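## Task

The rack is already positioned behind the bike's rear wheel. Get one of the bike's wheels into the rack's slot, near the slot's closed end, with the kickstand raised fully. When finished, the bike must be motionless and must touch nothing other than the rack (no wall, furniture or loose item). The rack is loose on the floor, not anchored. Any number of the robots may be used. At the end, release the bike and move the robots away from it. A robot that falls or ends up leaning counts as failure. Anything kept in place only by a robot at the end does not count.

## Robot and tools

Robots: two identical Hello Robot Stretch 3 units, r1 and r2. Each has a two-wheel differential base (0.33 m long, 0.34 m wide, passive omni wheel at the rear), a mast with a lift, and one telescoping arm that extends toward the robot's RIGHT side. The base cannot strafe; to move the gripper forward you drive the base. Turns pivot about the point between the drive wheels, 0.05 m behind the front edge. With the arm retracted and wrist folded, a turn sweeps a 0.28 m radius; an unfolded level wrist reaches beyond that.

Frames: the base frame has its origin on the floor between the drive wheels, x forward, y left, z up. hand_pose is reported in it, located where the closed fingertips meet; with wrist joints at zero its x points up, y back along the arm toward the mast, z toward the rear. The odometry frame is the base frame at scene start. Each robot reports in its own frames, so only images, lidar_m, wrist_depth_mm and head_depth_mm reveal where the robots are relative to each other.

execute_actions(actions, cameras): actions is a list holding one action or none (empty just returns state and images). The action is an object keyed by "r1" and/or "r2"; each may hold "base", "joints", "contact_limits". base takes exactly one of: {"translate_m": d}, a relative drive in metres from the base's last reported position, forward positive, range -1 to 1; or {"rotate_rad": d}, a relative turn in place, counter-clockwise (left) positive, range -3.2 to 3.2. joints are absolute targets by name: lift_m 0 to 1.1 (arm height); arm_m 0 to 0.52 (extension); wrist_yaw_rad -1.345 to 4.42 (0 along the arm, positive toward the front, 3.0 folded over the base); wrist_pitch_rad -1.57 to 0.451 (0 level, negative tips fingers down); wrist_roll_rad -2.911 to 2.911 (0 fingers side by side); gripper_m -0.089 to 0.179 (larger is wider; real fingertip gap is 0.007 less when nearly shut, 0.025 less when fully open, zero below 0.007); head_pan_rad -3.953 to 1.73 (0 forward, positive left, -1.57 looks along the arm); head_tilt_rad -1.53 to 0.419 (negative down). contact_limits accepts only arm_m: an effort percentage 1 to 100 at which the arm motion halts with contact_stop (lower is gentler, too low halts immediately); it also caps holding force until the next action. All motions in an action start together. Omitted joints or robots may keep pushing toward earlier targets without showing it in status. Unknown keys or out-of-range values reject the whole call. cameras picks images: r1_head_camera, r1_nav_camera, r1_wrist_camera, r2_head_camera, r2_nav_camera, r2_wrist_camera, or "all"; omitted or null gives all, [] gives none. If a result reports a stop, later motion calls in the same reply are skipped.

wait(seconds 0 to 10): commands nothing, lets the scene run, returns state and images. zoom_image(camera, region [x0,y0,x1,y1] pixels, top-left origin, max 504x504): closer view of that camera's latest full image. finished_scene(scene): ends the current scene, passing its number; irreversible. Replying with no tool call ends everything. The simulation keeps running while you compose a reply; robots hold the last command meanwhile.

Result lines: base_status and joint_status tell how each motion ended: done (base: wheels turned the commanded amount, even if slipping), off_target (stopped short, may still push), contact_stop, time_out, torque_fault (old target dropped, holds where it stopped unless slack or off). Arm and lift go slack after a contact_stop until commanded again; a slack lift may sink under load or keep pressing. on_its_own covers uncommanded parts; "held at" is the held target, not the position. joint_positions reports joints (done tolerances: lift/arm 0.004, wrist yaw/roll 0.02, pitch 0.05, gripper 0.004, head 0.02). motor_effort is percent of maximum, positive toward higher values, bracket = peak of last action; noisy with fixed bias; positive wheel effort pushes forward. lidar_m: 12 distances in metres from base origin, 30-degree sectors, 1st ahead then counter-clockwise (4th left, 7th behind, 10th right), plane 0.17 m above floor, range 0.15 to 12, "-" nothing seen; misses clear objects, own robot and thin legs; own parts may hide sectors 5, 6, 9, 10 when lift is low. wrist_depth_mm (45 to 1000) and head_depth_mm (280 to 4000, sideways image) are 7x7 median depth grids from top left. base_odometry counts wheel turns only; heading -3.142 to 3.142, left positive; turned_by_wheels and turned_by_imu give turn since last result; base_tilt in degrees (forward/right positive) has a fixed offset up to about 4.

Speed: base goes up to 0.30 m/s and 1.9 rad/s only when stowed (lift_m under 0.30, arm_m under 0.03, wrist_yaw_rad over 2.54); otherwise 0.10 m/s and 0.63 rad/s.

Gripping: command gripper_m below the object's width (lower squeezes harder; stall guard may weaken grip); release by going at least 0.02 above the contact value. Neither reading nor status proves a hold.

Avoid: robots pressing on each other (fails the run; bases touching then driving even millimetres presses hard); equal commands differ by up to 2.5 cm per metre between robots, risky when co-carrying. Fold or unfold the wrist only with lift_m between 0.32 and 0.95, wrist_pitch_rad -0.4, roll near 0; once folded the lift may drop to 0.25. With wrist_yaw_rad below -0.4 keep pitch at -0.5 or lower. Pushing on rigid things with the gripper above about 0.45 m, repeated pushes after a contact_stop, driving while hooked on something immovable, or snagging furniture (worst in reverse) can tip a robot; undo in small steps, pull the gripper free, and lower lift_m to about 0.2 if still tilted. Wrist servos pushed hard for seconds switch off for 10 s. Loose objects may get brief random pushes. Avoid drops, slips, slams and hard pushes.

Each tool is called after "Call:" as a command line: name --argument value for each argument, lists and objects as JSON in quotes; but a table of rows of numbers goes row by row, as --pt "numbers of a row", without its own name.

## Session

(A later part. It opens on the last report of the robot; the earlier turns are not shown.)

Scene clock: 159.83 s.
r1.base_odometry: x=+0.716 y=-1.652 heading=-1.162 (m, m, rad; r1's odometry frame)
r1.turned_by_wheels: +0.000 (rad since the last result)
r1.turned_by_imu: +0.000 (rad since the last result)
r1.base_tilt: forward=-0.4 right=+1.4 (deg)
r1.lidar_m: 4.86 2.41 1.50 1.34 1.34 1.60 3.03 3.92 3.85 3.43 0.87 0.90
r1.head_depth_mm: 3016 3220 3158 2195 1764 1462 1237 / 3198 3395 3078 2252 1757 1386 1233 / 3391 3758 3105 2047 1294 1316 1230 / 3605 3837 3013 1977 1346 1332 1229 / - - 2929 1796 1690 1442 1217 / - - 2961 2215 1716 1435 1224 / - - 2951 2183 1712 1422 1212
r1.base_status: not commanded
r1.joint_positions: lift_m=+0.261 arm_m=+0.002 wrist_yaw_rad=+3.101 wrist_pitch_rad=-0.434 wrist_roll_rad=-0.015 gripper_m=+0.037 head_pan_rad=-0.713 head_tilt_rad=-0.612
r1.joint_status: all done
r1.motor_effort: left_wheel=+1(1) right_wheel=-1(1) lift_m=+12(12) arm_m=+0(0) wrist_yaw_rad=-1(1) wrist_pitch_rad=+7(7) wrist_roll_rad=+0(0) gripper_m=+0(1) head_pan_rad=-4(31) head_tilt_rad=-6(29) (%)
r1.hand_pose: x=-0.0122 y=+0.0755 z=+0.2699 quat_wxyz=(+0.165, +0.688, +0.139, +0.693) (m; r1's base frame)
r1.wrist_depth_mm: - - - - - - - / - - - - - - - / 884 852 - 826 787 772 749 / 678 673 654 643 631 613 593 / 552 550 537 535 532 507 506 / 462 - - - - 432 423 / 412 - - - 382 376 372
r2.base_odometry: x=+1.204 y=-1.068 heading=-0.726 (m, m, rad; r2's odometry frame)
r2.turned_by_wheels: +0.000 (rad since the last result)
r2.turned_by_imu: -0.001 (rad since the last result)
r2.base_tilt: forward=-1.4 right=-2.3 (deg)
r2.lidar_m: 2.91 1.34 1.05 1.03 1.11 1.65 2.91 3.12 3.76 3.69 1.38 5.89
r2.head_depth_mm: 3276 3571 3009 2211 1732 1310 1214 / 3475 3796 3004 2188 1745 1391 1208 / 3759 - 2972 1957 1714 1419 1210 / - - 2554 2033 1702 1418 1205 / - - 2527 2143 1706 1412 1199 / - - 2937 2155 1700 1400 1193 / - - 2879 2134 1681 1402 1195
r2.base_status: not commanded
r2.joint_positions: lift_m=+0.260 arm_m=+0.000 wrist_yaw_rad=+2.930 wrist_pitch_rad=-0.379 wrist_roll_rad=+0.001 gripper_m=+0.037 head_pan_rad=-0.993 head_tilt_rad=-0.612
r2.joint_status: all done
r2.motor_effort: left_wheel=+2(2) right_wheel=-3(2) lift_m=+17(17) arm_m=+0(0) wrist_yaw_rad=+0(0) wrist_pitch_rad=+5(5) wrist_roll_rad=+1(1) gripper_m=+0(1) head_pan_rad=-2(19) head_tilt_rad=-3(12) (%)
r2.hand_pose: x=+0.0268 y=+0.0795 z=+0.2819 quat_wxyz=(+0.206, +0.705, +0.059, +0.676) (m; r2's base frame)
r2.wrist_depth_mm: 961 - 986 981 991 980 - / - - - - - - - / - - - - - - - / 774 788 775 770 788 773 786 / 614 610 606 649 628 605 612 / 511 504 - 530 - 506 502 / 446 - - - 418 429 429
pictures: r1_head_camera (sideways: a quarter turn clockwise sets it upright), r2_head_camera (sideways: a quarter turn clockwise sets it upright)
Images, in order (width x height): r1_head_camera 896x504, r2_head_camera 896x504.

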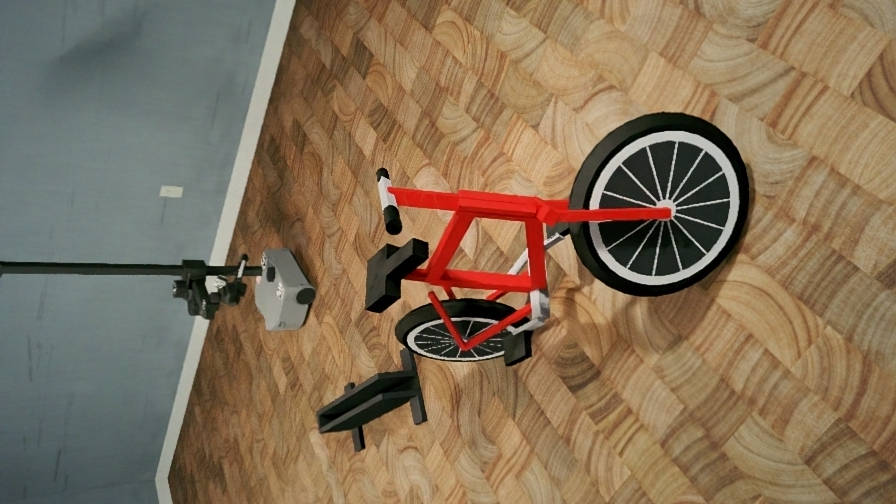

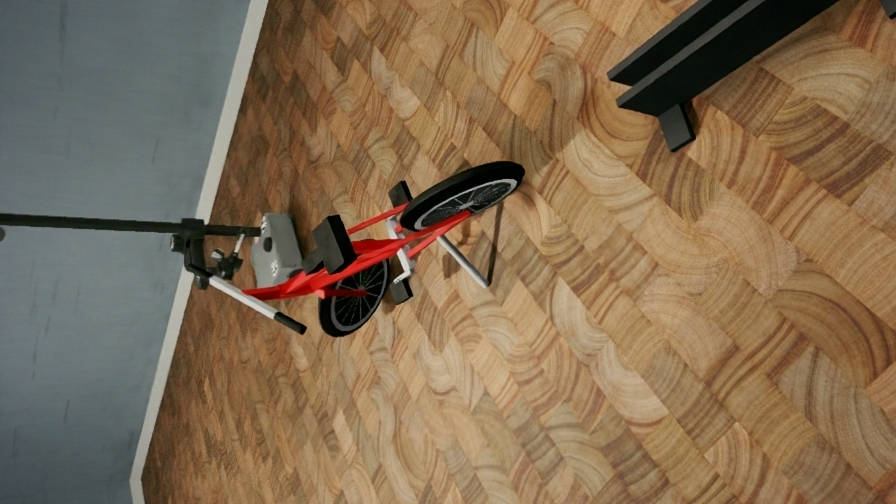

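Call:
execute_actions --actions '[{"r1": {"base": {"rotate_rad": -0.125}}, "r2": {"base": {"rotate_rad": -0.684}}}]' --cameras '[]'

Call:
execute_actions --actions '[{"r1": {"base": {"translate_m": 1.0}, "joints": {"head_pan_rad": -1.4, "head_tilt_rad": -0.9}}, "r2": {"base": {"translate_m": 1.0}, "joints": {"head_pan_rad": -0.9, "head_tilt_rad": -0.8}}}]' --cameras '["r1_head_camera", "r1_nav_camera", "r2_head_camera", "r2_nav_camera"]'

Scene clock: 281.63 s.
r1.base_odometry: x=+0.716 y=-1.652 heading=-1.287 (m, m, rad; r1's odometry frame)
r1.turned_by_wheels: -0.125 (rad since the last result)
r1.turned_by_imu: -0.123 (rad since the last result)
r1.base_tilt: forward=-0.5 right=+1.4 (deg)
r1.lidar_m: 4.87 3.03 1.62 1.35 1.34 1.50 2.43 3.91 4.16 3.43 0.87 0.88
r1.head_depth_mm: 2869 3079 3107 2261 1770 1445 1237 / 3018 3241 3045 2235 1764 1448 1228 / 3112 3479 3020 2204 1758 1371 1235 / 3319 3597 3019 2040 1303 1326 1227 / 3506 3793 2968 1532 1491 1355 1226 / 3772 - 2938 1759 1685 1421 1228 / - - 2973 2155 1724 1413 1216
r1.base_status: done
r1.joint_positions: lift_m=+0.261 arm_m=+0.002 wrist_yaw_rad=+3.101 wrist_pitch_rad=-0.434 wrist_roll_rad=-0.015 gripper_m=+0.037 head_pan_rad=-0.713 head_tilt_rad=-0.613
r1.joint_status: not commanded
r1.motor_effort: left_wheel=+3(10) right_wheel=-1(6) lift_m=+12(12) arm_m=+0(0) wrist_yaw_rad=+0(1) wrist_pitch_rad=+7(7) wrist_roll_rad=+0(0) gripper_m=+1(1) head_pan_rad=-4(4) head_tilt_rad=-5(5) (%)
r1.hand_pose: x=-0.0122 y=+0.0755 z=+0.2699 quat_wxyz=(+0.165, +0.688, +0.139, +0.693) (m; r1's base frame)
r1.wrist_depth_mm: - - - - - - - / - - - - - - - / 868 857 - 815 789 771 754 / 678 658 643 635 627 613 591 / 549 541 539 538 535 505 497 / 466 - - - - 436 427 / 417 - - - 387 377 369
r2.base_odometry: x=+1.204 y=-1.068 heading=-1.409 (m, m, rad; r2's odometry frame)
r2.turned_by_wheels: -0.684 (rad since the last result)
r2.turned_by_imu: -0.686 (rad since the last result)
r2.base_tilt: forward=-1.4 right=-2.3 (deg)
r2.lidar_m: 1.84 5.05 1.56 1.09 1.04 1.06 1.39 2.90 2.98 3.91 3.69 1.38
r2.head_depth_mm: 3068 3369 3018 2208 1731 1422 1217 / 3069 3384 2977 2193 1723 1422 1210 / 3068 3391 2972 2187 1720 1392 1209 / 3127 3418 2953 2174 1712 1304 1205 / 3068 3431 2913 2150 1705 1348 1200 / 3128 3434 2896 2133 1698 1393 1198 / 3112 3402 2867 2121 1687 1394 1194
r2.base_status: done
r2.joint_positions: lift_m=+0.260 arm_m=+0.000 wrist_yaw_rad=+2.930 wrist_pitch_rad=-0.379 wrist_roll_rad=+0.001 gripper_m=+0.037 head_pan_rad=-0.993 head_tilt_rad=-0.612
r2.joint_status: not commanded
r2.motor_effort: left_wheel=+2(7) right_wheel=-3(7) lift_m=+17(17) arm_m=+0(0) wrist_yaw_rad=+1(0) wrist_pitch_rad=+5(5) wrist_roll_rad=+1(1) gripper_m=+0(1) head_pan_rad=-2(2) head_tilt_rad=-3(3) (%)
r2.hand_pose: x=+0.0268 y=+0.0795 z=+0.2819 quat_wxyz=(+0.206, +0.705, +0.059, +0.676) (m; r2's base frame)
r2.wrist_depth_mm: 756 - - - - - - / 811 - - - - - - / 824 - - - - - - / 788 780 776 788 769 765 791 / 615 606 610 635 645 614 611 / 508 509 - 521 - 511 502 / 442 - - - 420 430 431
pictures: none
No camera images: the call's "cameras" was empty. Leave "cameras" out to get every camera's image.

Scene clock: 286.73 s.
r1.base_odometry: x=+0.996 y=-2.611 heading=-1.287 (m, m, rad; r1's odometry frame)
r1.turned_by_wheels: +0.000 (rad since the last result)
r1.turned_by_imu: +0.006 (rad since the last result)
r1.base_tilt: forward=-0.3 right=+1.5 (deg)
r1.lidar_m: 3.94 3.70 1.96 1.66 1.66 1.85 3.04 4.86 0.52 0.69 0.69 3.50
r1.head_depth_mm: 2849 2416 1947 1608 1085 1194 1122 / 2859 2356 1949 1575 1341 1211 1116 / 2791 2383 1917 1562 1359 1252 1135 / 2769 2338 1920 1093 1329 1252 1154 / 2759 2355 1900 1211 1275 1244 1108 / 2661 2145 1766 1227 1329 1236 1110 / 2646 1537 1763 1582 1373 1240 1110
r1.base_status: done
r1.joint_positions: lift_m=+0.261 arm_m=+0.002 wrist_yaw_rad=+3.101 wrist_pitch_rad=-0.434 wrist_roll_rad=-0.015 gripper_m=+0.037 head_pan_rad=-1.393 head_tilt_rad=-0.889
r1.joint_status: all done
r1.motor_effort: left_wheel=+1(13) right_wheel=-1(4) lift_m=+12(12) arm_m=+0(0) wrist_yaw_rad=+0(1) wrist_pitch_rad=+7(7) wrist_roll_rad=+0(0) gripper_m=+2(0) head_pan_rad=-3(38) head_tilt_rad=-6(33) (%)
r1.hand_pose: x=-0.0122 y=+0.0755 z=+0.2699 quat_wxyz=(+0.165, +0.688, +0.139, +0.693) (m; r1's base frame)
r1.wrist_depth_mm: - - - - - - - / - - - - - - - / 888 871 - 818 797 769 746 / 671 668 650 644 623 613 598 / 555 541 535 536 531 505 496 / 467 - - - - 432 425 / 413 - - - 380 378 372
r2.base_odometry: x=+1.365 y=-2.055 heading=-1.409 (m, m, rad; r2's odometry frame)
r2.turned_by_wheels: +0.000 (rad since the last result)
r2.turned_by_imu: -0.002 (rad since the last result)
r2.base_tilt: forward=-1.5 right=-2.3 (deg)
r2.lidar_m: 4.25 4.95 2.39 1.67 1.59 1.62 2.12 3.73 3.83 3.33 0.65 0.77
r2.head_depth_mm: 2644 2848 2203 1789 1490 1287 1134 / 2711 2820 2158 1768 1484 1285 1132 / 2711 2797 2138 1764 1472 1285 1130 / 2676 2562 1803 1759 1254 1282 1128 / 2770 2767 1891 1173 1386 1277 1124 / 2797 2751 2138 1313 1436 1282 1121 / 2868 2724 2134 1484 1440 1271 1119
r2.base_status: done
r2.joint_positions: lift_m=+0.260 arm_m=+0.000 wrist_yaw_rad=+2.930 wrist_pitch_rad=-0.379 wrist_roll_rad=+0.001 gripper_m=+0.037 head_pan_rad=-0.907 head_tilt_rad=-0.790
r2.joint_status: all done
r2.motor_effort: left_wheel=+2(8) right_wheel=-3(5) lift_m=+17(17) arm_m=+0(0) wrist_yaw_rad=+0(1) wrist_pitch_rad=+5(5) wrist_roll_rad=+1(1) gripper_m=+0(1) head_pan_rad=+1(9) head_tilt_rad=-4(15) (%)
r2.hand_pose: x=+0.0268 y=+0.0795 z=+0.2819 quat_wxyz=(+0.206, +0.705, +0.059, +0.676) (m; r2's base frame)
r2.wrist_depth_mm: - - - - - - - / - - - - - - - / - - - - - - - / 816 769 785 775 766 779 768 / 620 615 610 661 631 624 615 / 505 509 - 521 - 500 502 / 446 - - - 416 432 435
pictures: r1_head_camera (sideways: a quarter turn clockwise sets it upright), r1_nav_camera (sideways: a quarter turn counterclockwise sets it upright), r2_head_camera (sideways: a quarter turn clockwise sets it upright), r2_nav_camera (sideways: a quarter turn counterclockwise sets it upright)
Images, in order (width x height): r1_head_camera 896x504, r1_nav_camera 672x504, r2_head_camera 896x504, r2_nav_camera 672x504.

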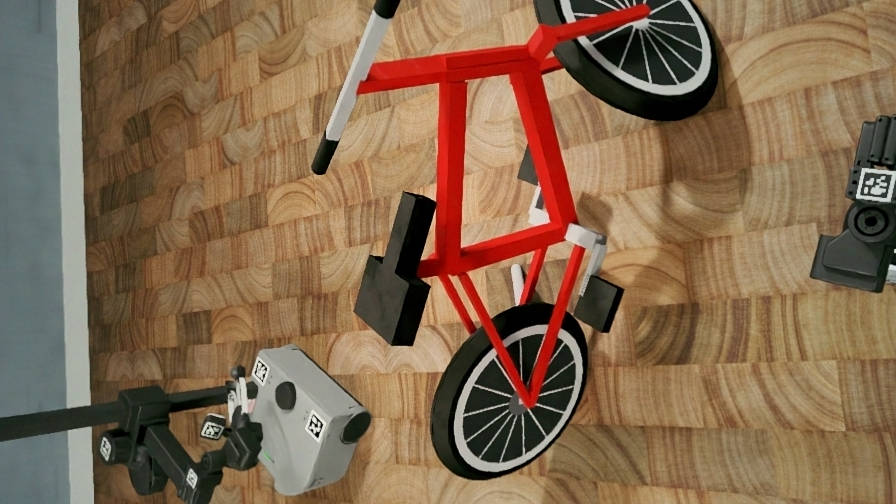

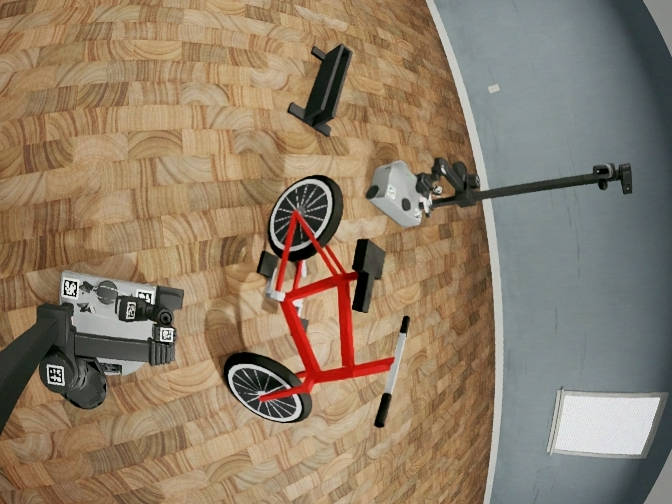

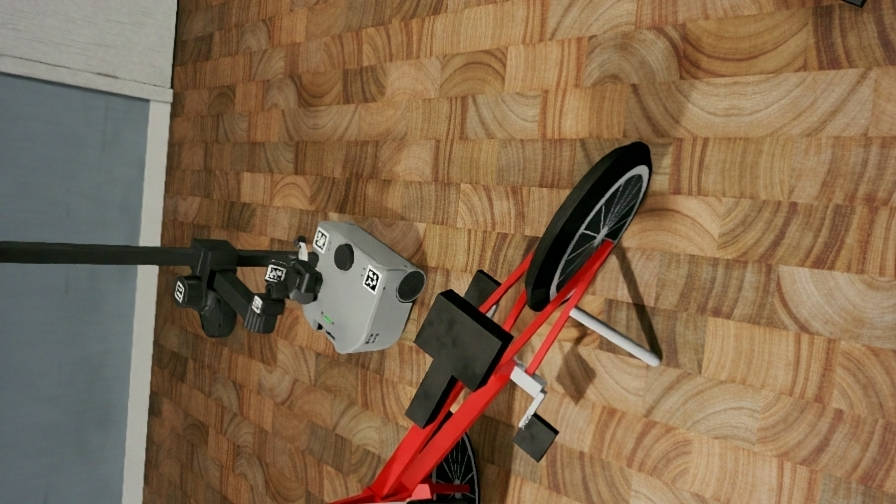

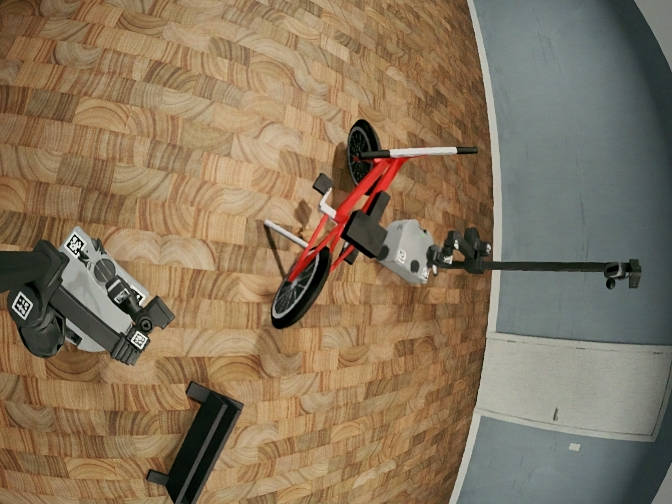

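Call:
execute_actions --actions '[{"r1": {"base": {"rotate_rad": -0.19}}, "r2": {"base": {"translate_m": 0.5}}}]' --cameras '[]'

Call:
execute_actions --actions '[{"r1": {"base": {"translate_m": 0.2}}, "r2": {"base": {"rotate_rad": 0.1}}}]' --cameras '[]'

Call:
execute_actions --actions '[{"r1": {"joints": {"lift_m": 0.88, "wrist_pitch_rad": -0.4, "wrist_roll_rad": 0.0, "head_pan_rad": -1.57, "head_tilt_rad": -0.9}}, "r2": {"joints": {"lift_m": 0.45, "wrist_pitch_rad": -0.4, "wrist_roll_rad": 0.0, "head_pan_rad": -1.5, "head_tilt_rad": -1.0}}}]' --cameras '[]'

Call:
execute_actions --actions '[{"r1": {"joints": {"wrist_yaw_rad": 0.0}}, "r2": {"joints": {"wrist_yaw_rad": 0.0}}}]' --cameras '["r1_head_camera", "r2_head_camera"]'

Scene clock: 364.70 s.
r1.base_odometry: x=+0.996 y=-2.611 heading=-1.476 (m, m, rad; r1's odometry frame)
r1.turned_by_wheels: -0.190 (rad since the last result)
r1.turned_by_imu: -0.187 (rad since the last result)
r1.base_tilt: forward=-0.4 right=+1.5 (deg)
r1.lidar_m: 4.04 3.92 2.32 1.71 1.67 1.73 2.39 4.82 0.59 0.52 0.69 0.83
r1.head_depth_mm: 3094 2379 1937 1634 1287 1258 1126 / 2949 2386 1923 1642 1131 1228 1125 / 2903 2356 1908 1090 1360 1230 1134 / 2877 2338 1883 1558 1350 1248 1151 / 2691 2127 1619 1076 1203 1237 1111 / 2729 1426 1581 1145 1239 1239 1108 / 2637 2325 1901 1602 1270 1235 1108
r1.base_status: done
r1.joint_positions: lift_m=+0.261 arm_m=+0.002 wrist_yaw_rad=+3.101 wrist_pitch_rad=-0.434 wrist_roll_rad=-0.015 gripper_m=+0.037 head_pan_rad=-1.393 head_tilt_rad=-0.889
r1.joint_status: not commanded
r1.motor_effort: left_wheel=+3(10) right_wheel=-2(6) lift_m=+12(12) arm_m=+0(0) wrist_yaw_rad=+0(0) wrist_pitch_rad=+7(7) wrist_roll_rad=+0(0) gripper_m=+2(0) head_pan_rad=-3(3) head_tilt_rad=-6(7) (%)
r1.hand_pose: x=-0.0122 y=+0.0755 z=+0.2699 quat_wxyz=(+0.165, +0.688, +0.139, +0.693) (m; r1's base frame)
r1.wrist_depth_mm: - - - - - - - / - - - - - - - / 887 857 - 816 802 767 738 / 678 673 639 642 643 614 593 / 554 551 534 543 533 504 497 / 463 - - - - 435 427 / 418 - - - 379 376 373
r2.base_odometry: x=+1.446 y=-2.549 heading=-1.409 (m, m, rad; r2's odometry frame)
r2.turned_by_wheels: +0.000 (rad since the last result)
r2.turned_by_imu: -0.002 (rad since the last result)
r2.base_tilt: forward=-1.4 right=-2.4 (deg)
r2.lidar_m: 3.87 4.53 2.80 1.95 1.86 1.90 2.50 4.15 0.62 0.53 0.52 0.75
r2.head_depth_mm: 2363 2603 2110 1784 1497 952 1135 / 2447 2675 1457 1594 1492 1084 1137 / 2465 2707 2095 1637 1456 1238 1132 / 2507 2698 2135 1715 1099 1237 1126 / 2543 2746 2131 1744 1382 1278 1124 / 2566 2754 2131 1740 1407 1274 1120 / 2577 2714 2116 1750 1467 1276 1117
r2.base_status: done
r2.joint_positions: lift_m=+0.260 arm_m=+0.000 wrist_yaw_rad=+2.930 wrist_pitch_rad=-0.379 wrist_roll_rad=+0.001 gripper_m=+0.037 head_pan_rad=-0.907 head_tilt_rad=-0.790
r2.joint_status: not commanded
r2.motor_effort: left_wheel=+2(9) right_wheel=-2(6) lift_m=+17(17) arm_m=+0(0) wrist_yaw_rad=+1(1) wrist_pitch_rad=+5(5) wrist_roll_rad=+1(1) gripper_m=+0(0) head_pan_rad=+3(2) head_tilt_rad=-3(4) (%)
r2.hand_pose: x=+0.0268 y=+0.0795 z=+0.2819 quat_wxyz=(+0.206, +0.705, +0.060, +0.676) (m; r2's base frame)
r2.wrist_depth_mm: - - - - - - - / - - - - - - - / - - - - - - - / 793 781 797 765 772 784 779 / 625 606 617 645 648 601 604 / 497 515 - 523 - 504 511 / 449 - - - 417 432 432
pictures: none
No camera images: the call's "cameras" was empty. Leave "cameras" out to get every camera's image.

Scene clock: 367.17 s.
r1.base_odometry: x=+1.015 y=-2.810 heading=-1.476 (m, m, rad; r1's odometry frame)
r1.turned_by_wheels: +0.000 (rad since the last result)
r1.turned_by_imu: +0.001 (rad since the last result)
r1.base_tilt: forward=-0.4 right=+1.5 (deg)
r1.lidar_m: 3.86 3.74 2.44 1.79 1.76 1.82 2.54 5.00 0.58 0.61 0.61 3.14
r1.head_depth_mm: 3000 2411 1961 1009 1085 1192 1118 / 2922 2365 1948 1564 1363 1251 1119 / 2827 2378 1941 1523 1338 1249 1137 / 2727 2172 1546 1041 1243 1220 1151 / 2711 2158 1681 1551 1184 1242 1115 / 2640 2320 1919 1616 1234 1248 1110 / 2598 2300 1900 1616 1351 1241 1107
r1.base_status: done
r1.joint_positions: lift_m=+0.261 arm_m=+0.002 wrist_yaw_rad=+3.101 wrist_pitch_rad=-0.434 wrist_roll_rad=-0.015 gripper_m=+0.037 head_pan_rad=-1.393 head_tilt_rad=-0.889
r1.joint_status: not commanded
r1.motor_effort: left_wheel=+3(12) right_wheel=-2(4) lift_m=+12(12) arm_m=+0(0) wrist_yaw_rad=+1(1) wrist_pitch_rad=+7(7) wrist_roll_rad=+0(0) gripper_m=+0(0) head_pan_rad=-3(3) head_tilt_rad=-7(6) (%)
r1.hand_pose: x=-0.0122 y=+0.0755 z=+0.2699 quat_wxyz=(+0.165, +0.688, +0.139, +0.693) (m; r1's base frame)
r1.wrist_depth_mm: - - - - - - - / - - - - - - - / 875 844 - 818 782 764 754 / 689 670 645 644 628 617 594 / 564 546 534 542 525 509 494 / 469 - - - - 436 425 / 415 - - - 380 379 373
r2.base_odometry: x=+1.446 y=-2.549 heading=-1.309 (m, m, rad; r2's odometry frame)
r2.turned_by_wheels: +0.100 (rad since the last result)
r2.turned_by_imu: +0.100 (rad since the last result)
r2.base_tilt: forward=-1.5 right=-2.3 (deg)
r2.lidar_m: 4.26 4.52 2.53 1.90 1.88 1.95 2.75 4.13 0.60 0.53 0.52 0.78
r2.head_depth_mm: 2391 2639 2178 1566 1459 794 1119 / 2438 2675 2187 1766 1491 1222 1114 / 2498 2685 2166 1767 1105 1233 1131 / 2538 2734 2147 1707 1130 1250 1133 / 2601 2783 2128 1752 1394 1275 1125 / 2676 2739 2123 1745 1445 1275 1124 / 2712 2747 2119 1736 1469 1268 1116
r2.base_status: done
r2.joint_positions: lift_m=+0.260 arm_m=+0.000 wrist_yaw_rad=+2.930 wrist_pitch_rad=-0.379 wrist_roll_rad=+0.001 gripper_m=+0.037 head_pan_rad=-0.907 head_tilt_rad=-0.790
r2.joint_status: not commanded
r2.motor_effort: left_wheel=-1(5) right_wheel=+3(5) lift_m=+17(17) arm_m=+0(0) wrist_yaw_rad=+1(0) wrist_pitch_rad=+5(5) wrist_roll_rad=+1(1) gripper_m=+1(0) head_pan_rad=+1(2) head_tilt_rad=-3(3) (%)
r2.hand_pose: x=+0.0268 y=+0.0795 z=+0.2819 quat_wxyz=(+0.206, +0.705, +0.060, +0.676) (m; r2's base frame)
r2.wrist_depth_mm: - - - - - - - / - - - - - - - / - - - - - - - / 780 775 751 767 776 764 767 / 623 616 623 640 635 612 615 / 513 504 - 522 - 509 494 / 447 - - - 420 427 435
pictures: none
No camera images: the call's "cameras" was empty. Leave "cameras" out to get every camera's image.

Scene clock: 373.63 s.
r1.base_odometry: x=+1.015 y=-2.810 heading=-1.476 (m, m, rad; r1's odometry frame)
r1.turned_by_wheels: +0.000 (rad since the last result)
r1.turned_by_imu: -0.001 (rad since the last result)
r1.base_tilt: forward=-0.4 right=+1.5 (deg)
r1.lidar_m: 3.86 3.74 2.44 1.79 1.76 1.83 2.54 5.02 0.58 0.61 0.61 3.13
r1.head_depth_mm: 3086 2388 1951 1683 - 1212 1123 / 3034 2385 1921 1575 - 1208 1121 / 3046 2330 1922 1565 - - - / 2911 2326 1921 1523 - - - / 2832 2329 1688 1041 - 1205 1113 / 1247 1228 1674 1520 1135 1220 1110 / 2643 2232 1893 1621 1170 1234 1104
r1.base_status: not commanded
r1.joint_positions: lift_m=+0.879 arm_m=+0.002 wrist_yaw_rad=+3.101 wrist_pitch_rad=-0.423 wrist_roll_rad=-0.006 gripper_m=+0.037 head_pan_rad=-1.563 head_tilt_rad=-0.889
r1.joint_status: all done
r1.motor_effort: left_wheel=+3(2) right_wheel=-2(2) lift_m=+39(41) arm_m=+0(0) wrist_yaw_rad=-1(0) wrist_pitch_rad=+11(12) wrist_roll_rad=+2(2) gripper_m=+1(0) head_pan_rad=-4(20) head_tilt_rad=-8(7) (%)
r1.hand_pose: x=-0.0121 y=+0.0769 z=+0.8908 quat_wxyz=(+0.162, +0.692, +0.135, +0.691) (m; r1's base frame)
r1.wrist_depth_mm: - - - - - - - / - - - - - - - / - - - - - - - / - - - - - - - / - - - - - - - / - - - - - - - / - - - - - 951 960
r2.base_odometry: x=+1.446 y=-2.549 heading=-1.309 (m, m, rad; r2's odometry frame)
r2.turned_by_wheels: +0.000 (rad since the last result)
r2.turned_by_imu: -0.001 (rad since the last result)
r2.base_tilt: forward=-1.4 right=-2.3 (deg)
r2.lidar_m: 4.29 4.54 2.53 1.91 1.88 1.95 2.76 4.14 0.60 0.53 0.52 0.78
r2.head_depth_mm: 2408 2008 1722 1510 1318 1203 1094 / 2404 1985 1733 1505 1296 1222 1096 / 2384 1980 1713 1492 1296 1228 - / 2310 1959 1606 877 1294 1229 - / 2295 1932 1553 1204 1308 1197 1087 / 2334 1971 1671 1415 1286 1199 1087 / 2344 1955 1673 1018 1318 1193 1078
r2.base_status: not commanded
r2.joint_positions: lift_m=+0.450 arm_m=+0.000 wrist_yaw_rad=+2.930 wrist_pitch_rad=-0.414 wrist_roll_rad=+0.001 gripper_m=+0.037 head_pan_rad=-1.493 head_tilt_rad=-0.987
r2.joint_status: all done
r2.motor_effort: left_wheel=-2(2) right_wheel=+3(3) lift_m=+33(33) arm_m=+0(0) wrist_yaw_rad=+1(0) wrist_pitch_rad=+5(5) wrist_roll_rad=+0(1) gripper_m=+0(0) head_pan_rad=-3(22) head_tilt_rad=-5(16) (%)
r2.hand_pose: x=+0.0259 y=+0.0754 z=+0.4632 quat_wxyz=(+0.218, +0.704, +0.072, +0.673) (m; r2's base frame)
r2.wrist_depth_mm: - - - - - - - / - - - - - - - / - - - - - - - / - - - - - - - / 901 858 912 927 900 865 851 / 731 720 - 739 - 719 709 / 624 622 - 607 595 614 620
pictures: none
No camera images: the call's "cameras" was empty. Leave "cameras" out to get every camera's image.

Scene clock: 376.20 s.
r1.base_odometry: x=+1.015 y=-2.810 heading=-1.476 (m, m, rad; r1's odometry frame)
r1.turned_by_wheels: +0.000 (rad since the last result)
r1.turned_by_imu: +0.000 (rad since the last result)
r1.base_tilt: forward=-0.4 right=+1.4 (deg)
r1.lidar_m: 3.87 3.75 2.44 1.79 1.76 1.83 2.54 5.02 0.57 0.61 0.61 3.13
r1.head_depth_mm: 3072 2384 1947 1698 - - 1099 / 3088 2368 1944 1577 - - 1096 / 3014 2352 1942 1733 - - 1122 / 2899 2336 1917 1035 - 1237 1115 / 2839 2300 1677 1040 1226 1224 1117 / 1242 1182 1652 1527 1156 1238 1109 / 2608 2250 1902 1613 1157 1235 1107
r1.base_status: not commanded
r1.joint_positions: lift_m=+0.879 arm_m=+0.002 wrist_yaw_rad=+0.003 wrist_pitch_rad=-0.423 wrist_roll_rad=-0.006 gripper_m=+0.037 head_pan_rad=-1.563 head_tilt_rad=-0.889
r1.joint_status: all done
r1.motor_effort: left_wheel=+2(2) right_wheel=-1(2) lift_m=+39(39) arm_m=+0(0) wrist_yaw_rad=-3(2) wrist_pitch_rad=+11(11) wrist_roll_rad=+2(2) gripper_m=+1(0) head_pan_rad=-4(4) head_tilt_rad=-7(7) (%)
r1.hand_pose: x=-0.0208 y=-0.3705 z=+0.8908 quat_wxyz=(+0.694, +0.150, -0.689, -0.147) (m; r1's base frame)
r1.wrist_depth_mm: - - - - - - - / - - - - - - - / - - - - - - - / - - - - - - - / - - - - - - - / - - - - - - - / - 961 742 862 953 942 954
r2.base_odometry: x=+1.446 y=-2.549 heading=-1.309 (m, m, rad; r2's odometry frame)
r2.turned_by_wheels: +0.000 (rad since the last result)
r2.turned_by_imu: +0.000 (rad since the last result)
r2.base_tilt: forward=-1.5 right=-2.3 (deg)
r2.lidar_m: 4.27 4.54 2.53 1.90 1.88 1.95 2.76 4.12 0.60 0.53 0.52 0.78
r2.head_depth_mm: 2399 2014 1713 1509 1324 1205 1097 / 2400 1992 1707 1502 1299 1223 1095 / 2376 1991 1708 1506 1291 1238 - / 2324 1949 1607 873 1289 1192 - / 2187 1935 1551 1206 1309 1197 1087 / 2369 1974 1655 1408 1285 1195 1082 / 2365 1961 1697 1018 1318 1189 1081
r2.base_status: not commanded
r2.joint_positions: lift_m=+0.450 arm_m=+0.000 wrist_yaw_rad=+0.003 wrist_pitch_rad=-0.414 wrist_roll_rad=+0.001 gripper_m=+0.037 head_pan_rad=-1.493 head_tilt_rad=-0.987
r2.joint_status: all done
r2.motor_effort: left_wheel=-2(2) right_wheel=+3(4) lift_m=+33(33) arm_m=+0(0) wrist_yaw_rad=-3(3) wrist_pitch_rad=+5(5) wrist_roll_rad=+1(0) gripper_m=+0(1) head_pan_rad=-2(3) head_tilt_rad=-4(4) (%)
r2.hand_pose: x=-0.0209 y=-0.3695 z=+0.4632 quat_wxyz=(+0.692, +0.146, -0.692, -0.145) (m; r2's base frame)
r2.wrist_depth_mm: - - - 289 - - - / - 252 235 228 - - - / 304 306 228 217 - - - / - - 366 972 - - - / 501 475 527 412 367 373 853 / 614 736 494 468 - 445 712 / 617 453 603 603 596 599 604
pictures: r1_head_camera (sideways: a quarter turn clockwise sets it upright), r2_head_camera (sideways: a quarter turn clockwise sets it upright)
Images, in order (width x height): r1_head_camera 896x504, r2_head_camera 896x504.

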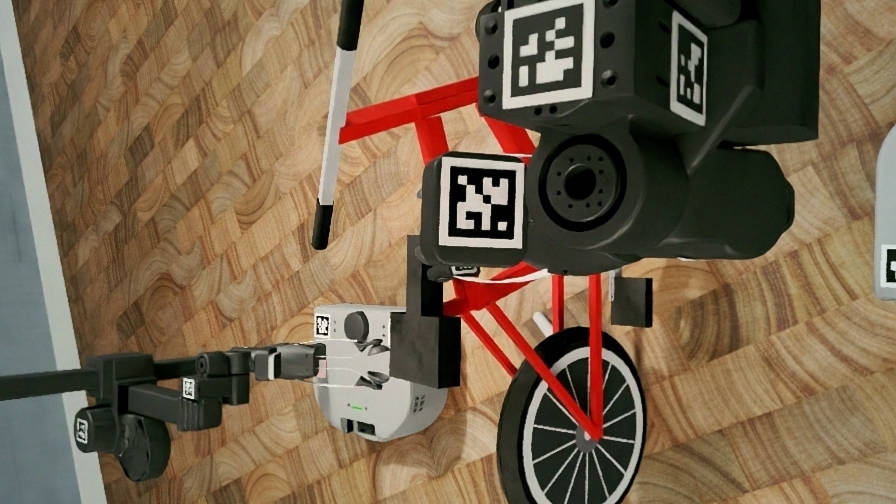

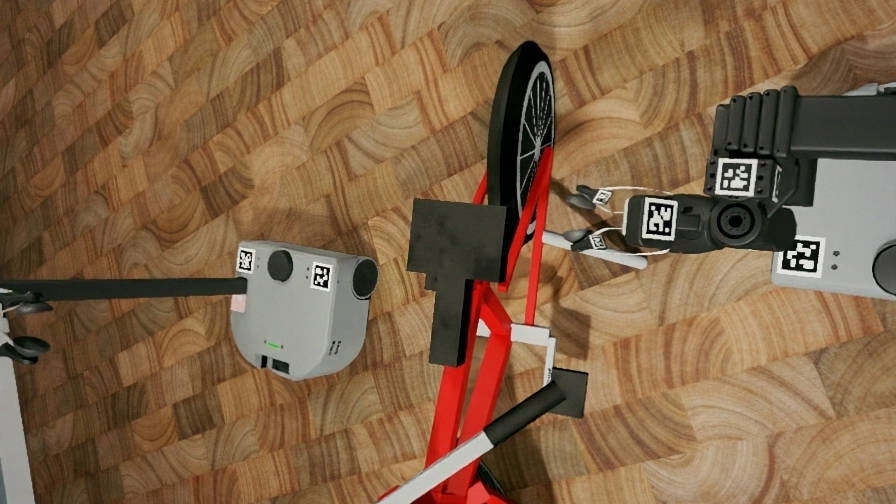

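Call:
execute_actions --actions '[{"r1": {"base": {"translate_m": 0.075}, "joints": {"wrist_pitch_rad": -1.57, "wrist_roll_rad": 1.57, "gripper_m": 0.15}}, "r2": {"joints": {"wrist_pitch_rad": -1.57, "gripper_m": 0.0}}}]' --cameras '["r1_head_camera", "r1_wrist_camera"]'

Scene clock: 395.97 s.
r1.base_odometry: x=+1.022 y=-2.885 heading=-1.476 (m, m, rad; r1's odometry frame)
r1.turned_by_wheels: +0.000 (rad since the last result)
r1.turned_by_imu: +0.000 (rad since the last result)
r1.base_tilt: forward=-0.4 right=+1.4 (deg)
r1.lidar_m: 3.82 3.68 2.49 1.82 1.79 1.87 2.59 5.08 0.61 0.60 0.61 3.12
r1.head_depth_mm: 3075 2379 1954 1616 - - 1085 / 3027 2316 1936 1615 - - 1083 / 3059 2367 1881 1563 - - 1100 / 2885 2361 1928 1038 1356 1262 1101 / 2764 1269 1591 1518 1162 1258 1107 / 2631 2110 1899 1569 1163 1243 1109 / 2632 2328 1906 1613 1190 1231 1104
r1.base_status: done
r1.joint_positions: lift_m=+0.879 arm_m=+0.002 wrist_yaw_rad=+0.002 wrist_pitch_rad=-1.539 wrist_roll_rad=+1.564 gripper_m=+0.150 head_pan_rad=-1.563 head_tilt_rad=-0.889
r1.joint_status: all done
joint sent to its limit — the command would take r1.wrist_pitch_rad past its lower limit, so that joint was sent only as far as its limit.
r1.motor_effort: left_wheel=+3(8) right_wheel=-2(2) lift_m=+40(39) arm_m=+0(0) wrist_yaw_rad=-2(3) wrist_pitch_rad=-6(10) wrist_roll_rad=+2(3) gripper_m=+1(81) head_pan_rad=-4(4) head_tilt_rad=-6(7) (%)
r1.hand_pose: x=-0.0216 y=-0.1305 z=+0.7611 quat_wxyz=(+0.004, +0.003, -0.718, -0.696) (m; r1's base frame)
r1.wrist_depth_mm: 858 845 839 848 828 803 803 / 900 887 874 870 - 856 829 / 899 712 879 912 - 887 - / 938 868 939 926 911 896 848 / 895 693 954 959 923 913 914 / - - - - 969 963 922 / - - - - - - 973
r2.base_odometry: x=+1.446 y=-2.549 heading=-1.309 (m, m, rad; r2's odometry frame)
r2.turned_by_wheels: +0.000 (rad since the last result)
r2.turned_by_imu: -0.001 (rad since the last result)
r2.base_tilt: forward=-1.4 right=-2.3 (deg)
r2.lidar_m: 4.28 4.54 2.52 1.91 1.87 1.95 2.74 4.15 0.60 0.53 0.52 0.78
r2.head_depth_mm: 2391 2011 1723 1507 1318 1205 1096 / 2398 1980 1716 1506 1298 1220 1095 / 2391 1992 1714 1494 1295 1234 - / 2236 1937 1531 874 1288 1217 - / 2364 1981 1579 1200 1315 1194 1087 / 2385 1977 1690 1398 1282 1198 1079 / 2351 1957 1690 1012 1323 1193 1080
r2.base_status: not commanded
r2.joint_positions: lift_m=+0.450 arm_m=+0.000 wrist_yaw_rad=+0.003 wrist_pitch_rad=-1.545 wrist_roll_rad=+0.001 gripper_m=+0.000 head_pan_rad=-1.493 head_tilt_rad=-0.987
r2.joint_status: all done
joint sent to its limit — the command would take r2.wrist_pitch_rad past its lower limit, so that joint was sent only as far as its limit.
r2.motor_effort: left_wheel=-2(2) right_wheel=+3(3) lift_m=+33(32) arm_m=+0(0) wrist_yaw_rad=-3(3) wrist_pitch_rad=-2(3) wrist_roll_rad=+0(0) gripper_m=-2(79) head_pan_rad=-2(2) head_tilt_rad=-5(5) (%)
r2.hand_pose: x=-0.0217 y=-0.1271 z=+0.3315 quat_wxyz=(+0.507, +0.494, -0.506, -0.493) (m; r2's base frame)
r2.wrist_depth_mm: 487 487 477 468 463 453 453 / 505 495 478 475 474 468 451 / 515 504 488 488 479 477 468 / 519 513 504 - - 488 472 / 527 524 519 - - - 487 / 541 543 536 - - - 502 / 560 543 538 - - - 507
pictures: r1_head_camera (sideways: a quarter turn clockwise sets it upright), r1_wrist_camera
Images, in order (width x height): r1_head_camera 896x504, r1_wrist_camera 644x364.

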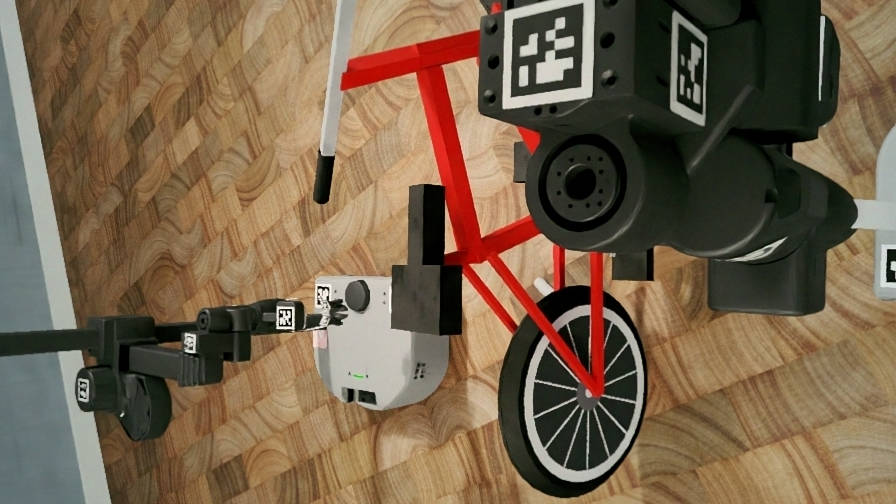

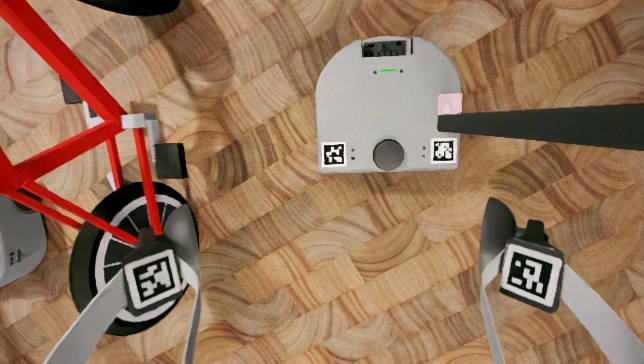

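Call:
execute_actions --actions '[{"r1": {"base": {"rotate_rad": -0.5}}}]' --cameras '[]'

Call:
execute_actions --actions '[{"r1": {"base": {"translate_m": 0.2}}}]' --cameras '[]'

Call:
execute_actions --actions '[{"r1": {"base": {"rotate_rad": 0.5}}}]' --cameras '[]'

Call:
execute_actions --actions '[{"r1": {"base": {"translate_m": -0.175}, "joints": {"arm_m": 0.4}}}]' --cameras '["r1_head_camera", "r1_wrist_camera", "r2_head_camera"]'

Scene clock: 443.43 s.
r1.base_odometry: x=+1.022 y=-2.885 heading=-1.976 (m, m, rad; r1's odometry frame)
r1.turned_by_wheels: -0.500 (rad since the last result)
r1.turned_by_imu: -0.492 (rad since the last result)
r1.base_tilt: forward=-0.4 right=+1.4 (deg)
r1.lidar_m: 3.12 3.78 3.67 2.42 1.82 1.79 1.88 2.66 5.09 0.61 0.60 0.61
r1.head_depth_mm: 3060 2397 1923 1670 - - 1084 / 3046 2368 1940 1668 - - 1084 / 3057 2342 1942 1565 - - 1102 / 3017 2305 1865 1213 1392 1287 1097 / 2950 2333 1863 1522 1390 1261 1098 / 2973 2350 1878 1553 1198 1198 1110 / 2982 2331 1902 1005 1176 1194 1103
r1.base_status: done
r1.joint_positions: lift_m=+0.879 arm_m=+0.002 wrist_yaw_rad=+0.002 wrist_pitch_rad=-1.539 wrist_roll_rad=+1.564 gripper_m=+0.150 head_pan_rad=-1.563 head_tilt_rad=-0.889
r1.joint_status: not commanded
r1.motor_effort: left_wheel=+3(8) right_wheel=-2(4) lift_m=+39(39) arm_m=+0(0) wrist_yaw_rad=-2(3) wrist_pitch_rad=-6(6) wrist_roll_rad=+2(2) gripper_m=+1(1) head_pan_rad=-3(4) head_tilt_rad=-7(6) (%)
r1.hand_pose: x=-0.0216 y=-0.1305 z=+0.7611 quat_wxyz=(+0.004, +0.003, -0.718, -0.696) (m; r1's base frame)
r1.wrist_depth_mm: 864 841 842 846 815 823 817 / 893 873 864 863 - 827 828 / 694 810 889 893 - 864 - / 799 960 938 931 913 890 888 / - 969 946 969 945 914 927 / - - 929 - 959 963 932 / 544 - 807 - - - 987
r2.base_odometry: x=+1.446 y=-2.549 heading=-1.309 (m, m, rad; r2's odometry frame)
r2.turned_by_wheels: +0.000 (rad since the last result)
r2.turned_by_imu: -0.001 (rad since the last result)
r2.base_tilt: forward=-1.3 right=-2.3 (deg)
r2.lidar_m: 4.26 4.56 2.54 1.91 1.88 1.95 2.76 4.16 0.60 0.53 0.52 0.78
r2.head_depth_mm: 2391 2001 1721 1504 1322 1209 1096 / 2399 2003 1716 1504 1297 1222 1098 / 2326 1997 1679 1503 1296 1235 - / 2300 1943 1553 875 1295 1214 - / 2296 1986 1603 1198 1309 1196 1088 / 2360 1960 1680 1416 1285 1191 1084 / 2348 1960 1688 1015 1319 1192 1079
r2.base_status: not commanded
r2.joint_positions: lift_m=+0.450 arm_m=+0.000 wrist_yaw_rad=+0.003 wrist_pitch_rad=-1.545 wrist_roll_rad=+0.001 gripper_m=+0.000 head_pan_rad=-1.493 head_tilt_rad=-0.987
r2.joint_status: not commanded
r2.motor_effort: left_wheel=-2(1) right_wheel=+3(4) lift_m=+32(32) arm_m=+0(0) wrist_yaw_rad=-3(3) wrist_pitch_rad=-2(2) wrist_roll_rad=+0(0) gripper_m=-2(2) head_pan_rad=-3(2) head_tilt_rad=-5(5) (%)
r2.hand_pose: x=-0.0217 y=-0.1271 z=+0.3315 quat_wxyz=(+0.507, +0.494, -0.506, -0.493) (m; r2's base frame)
r2.wrist_depth_mm: 490 473 469 468 466 457 454 / 501 486 485 466 473 461 464 / 515 507 491 485 480 481 467 / 525 519 514 - - 477 476 / 531 525 521 - - - 486 / 537 543 524 - - - 499 / 567 556 534 - - - 504
pictures: none
No camera images: the call's "cameras" was empty. Leave "cameras" out to get every camera's image.

Scene clock: 446.73 s.
r1.base_odometry: x=+0.943 y=-3.069 heading=-1.976 (m, m, rad; r1's odometry frame)
r1.turned_by_wheels: +0.000 (rad since the last result)
r1.turned_by_imu: +0.001 (rad since the last result)
r1.base_tilt: forward=-0.3 right=+1.5 (deg)
r1.lidar_m: 2.96 3.66 3.56 2.65 1.99 1.93 2.07 2.91 0.66 0.53 0.49 0.51
r1.head_depth_mm: 3100 2370 1901 1688 - - 1088 / 3039 2357 1889 1356 - - 1086 / 3031 2364 1889 1139 - - 1104 / 3019 2327 1876 1556 1274 1077 1096 / 2974 2332 1928 1006 1326 1208 1104 / 2933 2335 1910 1619 1062 1140 1111 / 3014 2286 1906 1410 1401 1048 1103
r1.base_status: done
r1.joint_positions: lift_m=+0.879 arm_m=+0.002 wrist_yaw_rad=+0.002 wrist_pitch_rad=-1.539 wrist_roll_rad=+1.564 gripper_m=+0.150 head_pan_rad=-1.563 head_tilt_rad=-0.889
r1.joint_status: not commanded
r1.motor_effort: left_wheel=+2(10) right_wheel=-2(4) lift_m=+39(39) arm_m=+0(0) wrist_yaw_rad=-2(4) wrist_pitch_rad=-6(6) wrist_roll_rad=+2(2) gripper_m=-1(1) head_pan_rad=-3(4) head_tilt_rad=-7(7) (%)
r1.hand_pose: x=-0.0216 y=-0.1305 z=+0.7611 quat_wxyz=(+0.004, +0.003, -0.718, -0.696) (m; r1's base frame)
r1.wrist_depth_mm: 700 845 837 829 829 813 802 / 876 893 884 859 - 842 820 / 709 896 883 886 - 887 - / 968 732 936 915 905 892 879 / 542 965 875 936 930 936 899 / 463 - 767 - 974 946 918 / 456 - 734 - - - 962
r2.base_odometry: x=+1.446 y=-2.549 heading=-1.309 (m, m, rad; r2's odometry frame)
r2.turned_by_wheels: +0.000 (rad since the last result)
r2.turned_by_imu: -0.001 (rad since the last result)
r2.base_tilt: forward=-1.4 right=-2.3 (deg)
r2.lidar_m: 4.28 4.57 2.53 1.90 1.87 1.95 2.75 4.13 0.60 0.53 0.52 0.78
r2.head_depth_mm: 2417 2012 1727 1501 1325 1207 1100 / 2199 1946 1680 1497 1304 1216 1091 / 2292 1990 1527 1473 1291 1236 - / 2359 1986 1535 878 1292 1223 - / 2366 1985 1700 1197 1308 1197 1084 / 2345 1976 1690 1416 1281 1193 1087 / 2359 1954 1687 1016 1320 1194 1078
r2.base_status: not commanded
r2.joint_positions: lift_m=+0.450 arm_m=+0.000 wrist_yaw_rad=+0.003 wrist_pitch_rad=-1.545 wrist_roll_rad=+0.001 gripper_m=+0.000 head_pan_rad=-1.493 head_tilt_rad=-0.987
r2.joint_status: not commanded
r2.motor_effort: left_wheel=-2(2) right_wheel=+3(3) lift_m=+33(32) arm_m=+0(0) wrist_yaw_rad=-3(3) wrist_pitch_rad=-2(2) wrist_roll_rad=+0(0) gripper_m=-2(2) head_pan_rad=-3(3) head_tilt_rad=-5(4) (%)
r2.hand_pose: x=-0.0217 y=-0.1271 z=+0.3315 quat_wxyz=(+0.507, +0.494, -0.506, -0.493) (m; r2's base frame)
r2.wrist_depth_mm: 477 474 473 463 462 453 448 / 498 489 480 481 468 466 460 / 519 505 496 487 480 469 469 / 522 512 513 - - 481 478 / 533 528 519 - - - 491 / 536 541 539 - - - 494 / 559 556 536 - - - 506
pictures: none
No camera images: the call's "cameras" was empty. Leave "cameras" out to get every camera's image.

Scene clock: 448.67 s.
r1.base_odometry: x=+0.943 y=-3.069 heading=-1.476 (m, m, rad; r1's odometry frame)
r1.turned_by_wheels: +0.500 (rad since the last result)
r1.turned_by_imu: +0.492 (rad since the last result)
r1.base_tilt: forward=-0.4 right=+1.4 (deg)
r1.lidar_m: 3.70 3.57 2.72 1.99 1.97 2.04 2.85 0.66 0.63 0.49 0.51 2.92
r1.head_depth_mm: 3066 2390 1952 1689 - - 1090 / 3040 2379 1937 1666 - - 1085 / 2892 2361 1868 976 - - 1101 / 2708 1184 1563 1491 1083 1164 1101 / 2692 2125 1903 1529 1080 1195 1109 / 2609 2327 1904 1608 1393 1220 1114 / 2486 2320 1893 1610 1400 1248 1106
r1.base_status: done
r1.joint_positions: lift_m=+0.879 arm_m=+0.002 wrist_yaw_rad=+0.002 wrist_pitch_rad=-1.539 wrist_roll_rad=+1.564 gripper_m=+0.150 head_pan_rad=-1.563 head_tilt_rad=-0.889
r1.joint_status: not commanded
r1.motor_effort: left_wheel=-2(7) right_wheel=+2(4) lift_m=+39(39) arm_m=+0(0) wrist_yaw_rad=-2(2) wrist_pitch_rad=-6(6) wrist_roll_rad=+2(2) gripper_m=+1(0) head_pan_rad=-3(3) head_tilt_rad=-8(7) (%)
r1.hand_pose: x=-0.0216 y=-0.1304 z=+0.7611 quat_wxyz=(+0.004, +0.003, -0.718, -0.696) (m; r1's base frame)
r1.wrist_depth_mm: 843 697 855 831 832 821 799 / 507 889 880 861 - 859 829 / 870 704 891 896 - 900 - / 894 657 924 934 892 883 894 / - 665 957 949 910 948 894 / - - - - 983 972 935 / - - - - - - 983
r2.base_odometry: x=+1.446 y=-2.549 heading=-1.309 (m, m, rad; r2's odometry frame)
r2.turned_by_wheels: +0.000 (rad since the last result)
r2.turned_by_imu: +0.000 (rad since the last result)
r2.base_tilt: forward=-1.4 right=-2.4 (deg)
r2.lidar_m: 4.26 4.55 2.53 1.90 1.88 1.95 2.76 4.14 0.60 0.53 0.52 0.78
r2.head_depth_mm: 2410 2018 1724 1504 1321 1210 1091 / 2330 1995 1715 1499 1296 1228 1093 / 2250 1934 1502 1469 1295 1239 - / 2375 1989 1527 876 1283 1217 - / 2374 1967 1702 1206 1304 1192 1089 / 2335 1972 1693 1420 1287 1198 1084 / 2354 1955 1685 1014 1321 1189 1085
r2.base_status: not commanded
r2.joint_positions: lift_m=+0.450 arm_m=+0.000 wrist_yaw_rad=+0.003 wrist_pitch_rad=-1.545 wrist_roll_rad=+0.001 gripper_m=+0.000 head_pan_rad=-1.493 head_tilt_rad=-0.987
r2.joint_status: not commanded
r2.motor_effort: left_wheel=-2(2) right_wheel=+3(3) lift_m=+33(32) arm_m=+0(0) wrist_yaw_rad=-3(3) wrist_pitch_rad=-2(2) wrist_roll_rad=+0(0) gripper_m=-2(3) head_pan_rad=-3(2) head_tilt_rad=-4(5) (%)
r2.hand_pose: x=-0.0217 y=-0.1271 z=+0.3315 quat_wxyz=(+0.507, +0.494, -0.506, -0.493) (m; r2's base frame)
r2.wrist_depth_mm: 482 485 483 476 464 454 449 / 491 495 483 478 475 460 461 / 507 500 496 488 481 469 466 / 516 517 503 - - 475 477 / 537 520 518 - - - 492 / 545 537 525 - - - 491 / 549 546 535 - - - 510
pictures: none
No camera images: the call's "cameras" was empty. Leave "cameras" out to get every camera's image.

Scene clock: 452.80 s.
r1.base_odometry: x=+0.927 y=-2.895 heading=-1.476 (m, m, rad; r1's odometry frame)
r1.turned_by_wheels: +0.000 (rad since the last result)
r1.turned_by_imu: -0.001 (rad since the last result)
r1.base_tilt: forward=-0.5 right=+1.4 (deg)
r1.lidar_m: 3.85 3.72 2.60 1.91 1.88 1.95 2.71 5.03 0.54 0.50 0.51 3.05
r1.head_depth_mm: 3166 - - - 1056 1196 1119 / 3119 - 1887 1647 1369 1248 1125 / 2963 - 1885 1635 1338 1227 1126 / 2854 2405 1880 1477 1356 1100 1125 / 2651 1310 1547 1448 1110 1197 1113 / 2638 1170 1921 1516 1084 1202 1110 / 2550 2213 1887 1612 1108 1198 1105
r1.base_status: done
r1.joint_positions: lift_m=+0.879 arm_m=+0.400 wrist_yaw_rad=+0.001 wrist_pitch_rad=-1.540 wrist_roll_rad=+1.565 gripper_m=+0.150 head_pan_rad=-1.563 head_tilt_rad=-0.889
r1.joint_status: all done
r1.motor_effort: left_wheel=-2(9) right_wheel=+1(3) lift_m=+39(39) arm_m=+4(7) wrist_yaw_rad=-2(2) wrist_pitch_rad=-5(5) wrist_roll_rad=+2(2) gripper_m=+1(1) head_pan_rad=-4(3) head_tilt_rad=-7(7) (%)
r1.hand_pose: x=-0.0216 y=-0.5282 z=+0.7611 quat_wxyz=(+0.003, +0.002, -0.718, -0.696) (m; r1's base frame)
r1.wrist_depth_mm: 851 844 834 832 823 805 815 / 895 865 886 853 865 - - / 921 939 876 674 869 - - / 940 850 906 704 914 888 862 / 795 797 427 582 913 912 906 / 838 - - 747 946 953 949 / - - - - - - -
r2.base_odometry: x=+1.446 y=-2.549 heading=-1.309 (m, m, rad; r2's odometry frame)
r2.turned_by_wheels: +0.000 (rad since the last result)
r2.turned_by_imu: -0.001 (rad since the last result)
r2.base_tilt: forward=-1.5 right=-2.3 (deg)
r2.lidar_m: 4.28 4.56 2.53 1.90 1.88 1.95 2.76 4.13 0.60 0.53 0.52 0.78
r2.head_depth_mm: 2425 2005 1726 1503 1321 1206 1096 / 2404 2002 1721 1498 1297 1224 1097 / 2403 1982 1712 1492 1291 1241 - / 1132 1854 1500 874 1288 1216 - / 520 1893 1462 1196 1306 1191 1091 / 595 1934 1696 1415 1280 1191 1087 / 2343 1964 1703 1016 1316 1189 1082
r2.base_status: not commanded
r2.joint_positions: lift_m=+0.450 arm_m=+0.000 wrist_yaw_rad=+0.003 wrist_pitch_rad=-1.545 wrist_roll_rad=+0.001 gripper_m=+0.000 head_pan_rad=-1.493 head_tilt_rad=-0.987
r2.joint_status: not commanded
r2.motor_effort: left_wheel=-2(2) right_wheel=+3(3) lift_m=+33(32) arm_m=+0(0) wrist_yaw_rad=-2(2) wrist_pitch_rad=-2(2) wrist_roll_rad=+0(0) gripper_m=-2(2) head_pan_rad=-2(2) head_tilt_rad=-4(4) (%)
r2.hand_pose: x=-0.0217 y=-0.1271 z=+0.3315 quat_wxyz=(+0.507, +0.494, -0.506, -0.493) (m; r2's base frame)
r2.wrist_depth_mm: 488 479 465 458 469 454 449 / 504 491 477 479 471 465 455 / 506 507 492 488 485 479 465 / 523 510 502 - - 476 479 / 532 529 515 - - - 482 / 542 545 519 - - - 497 / 563 543 539 - - - 511
pictures: r1_head_camera (sideways: a quarter turn clockwise sets it upright), r1_wrist_camera, r2_head_camera (sideways: a quarter turn clockwise sets it upright)
Images, in order (width x height): r1_head_camera 896x504, r1_wrist_camera 644x364, r2_head_camera 896x504.

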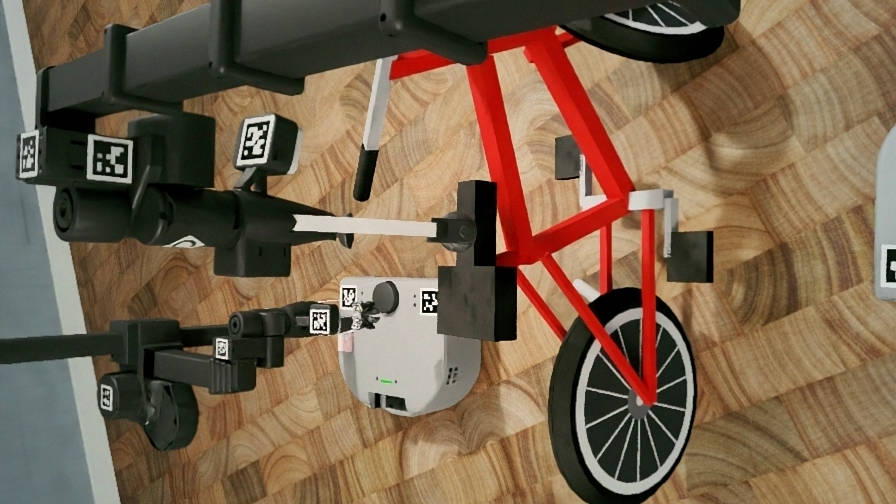

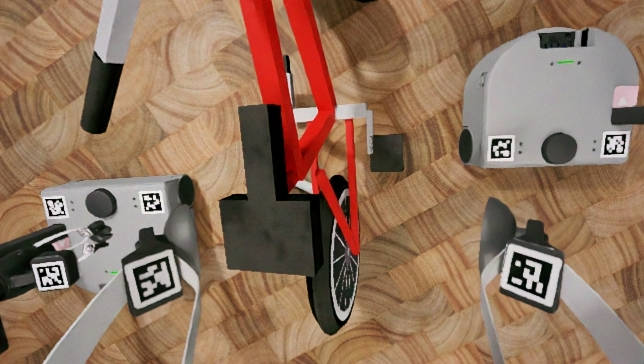

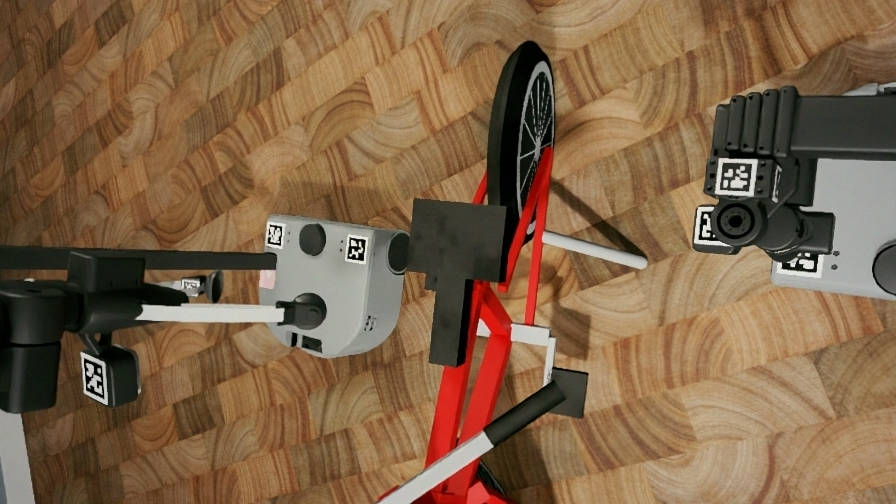

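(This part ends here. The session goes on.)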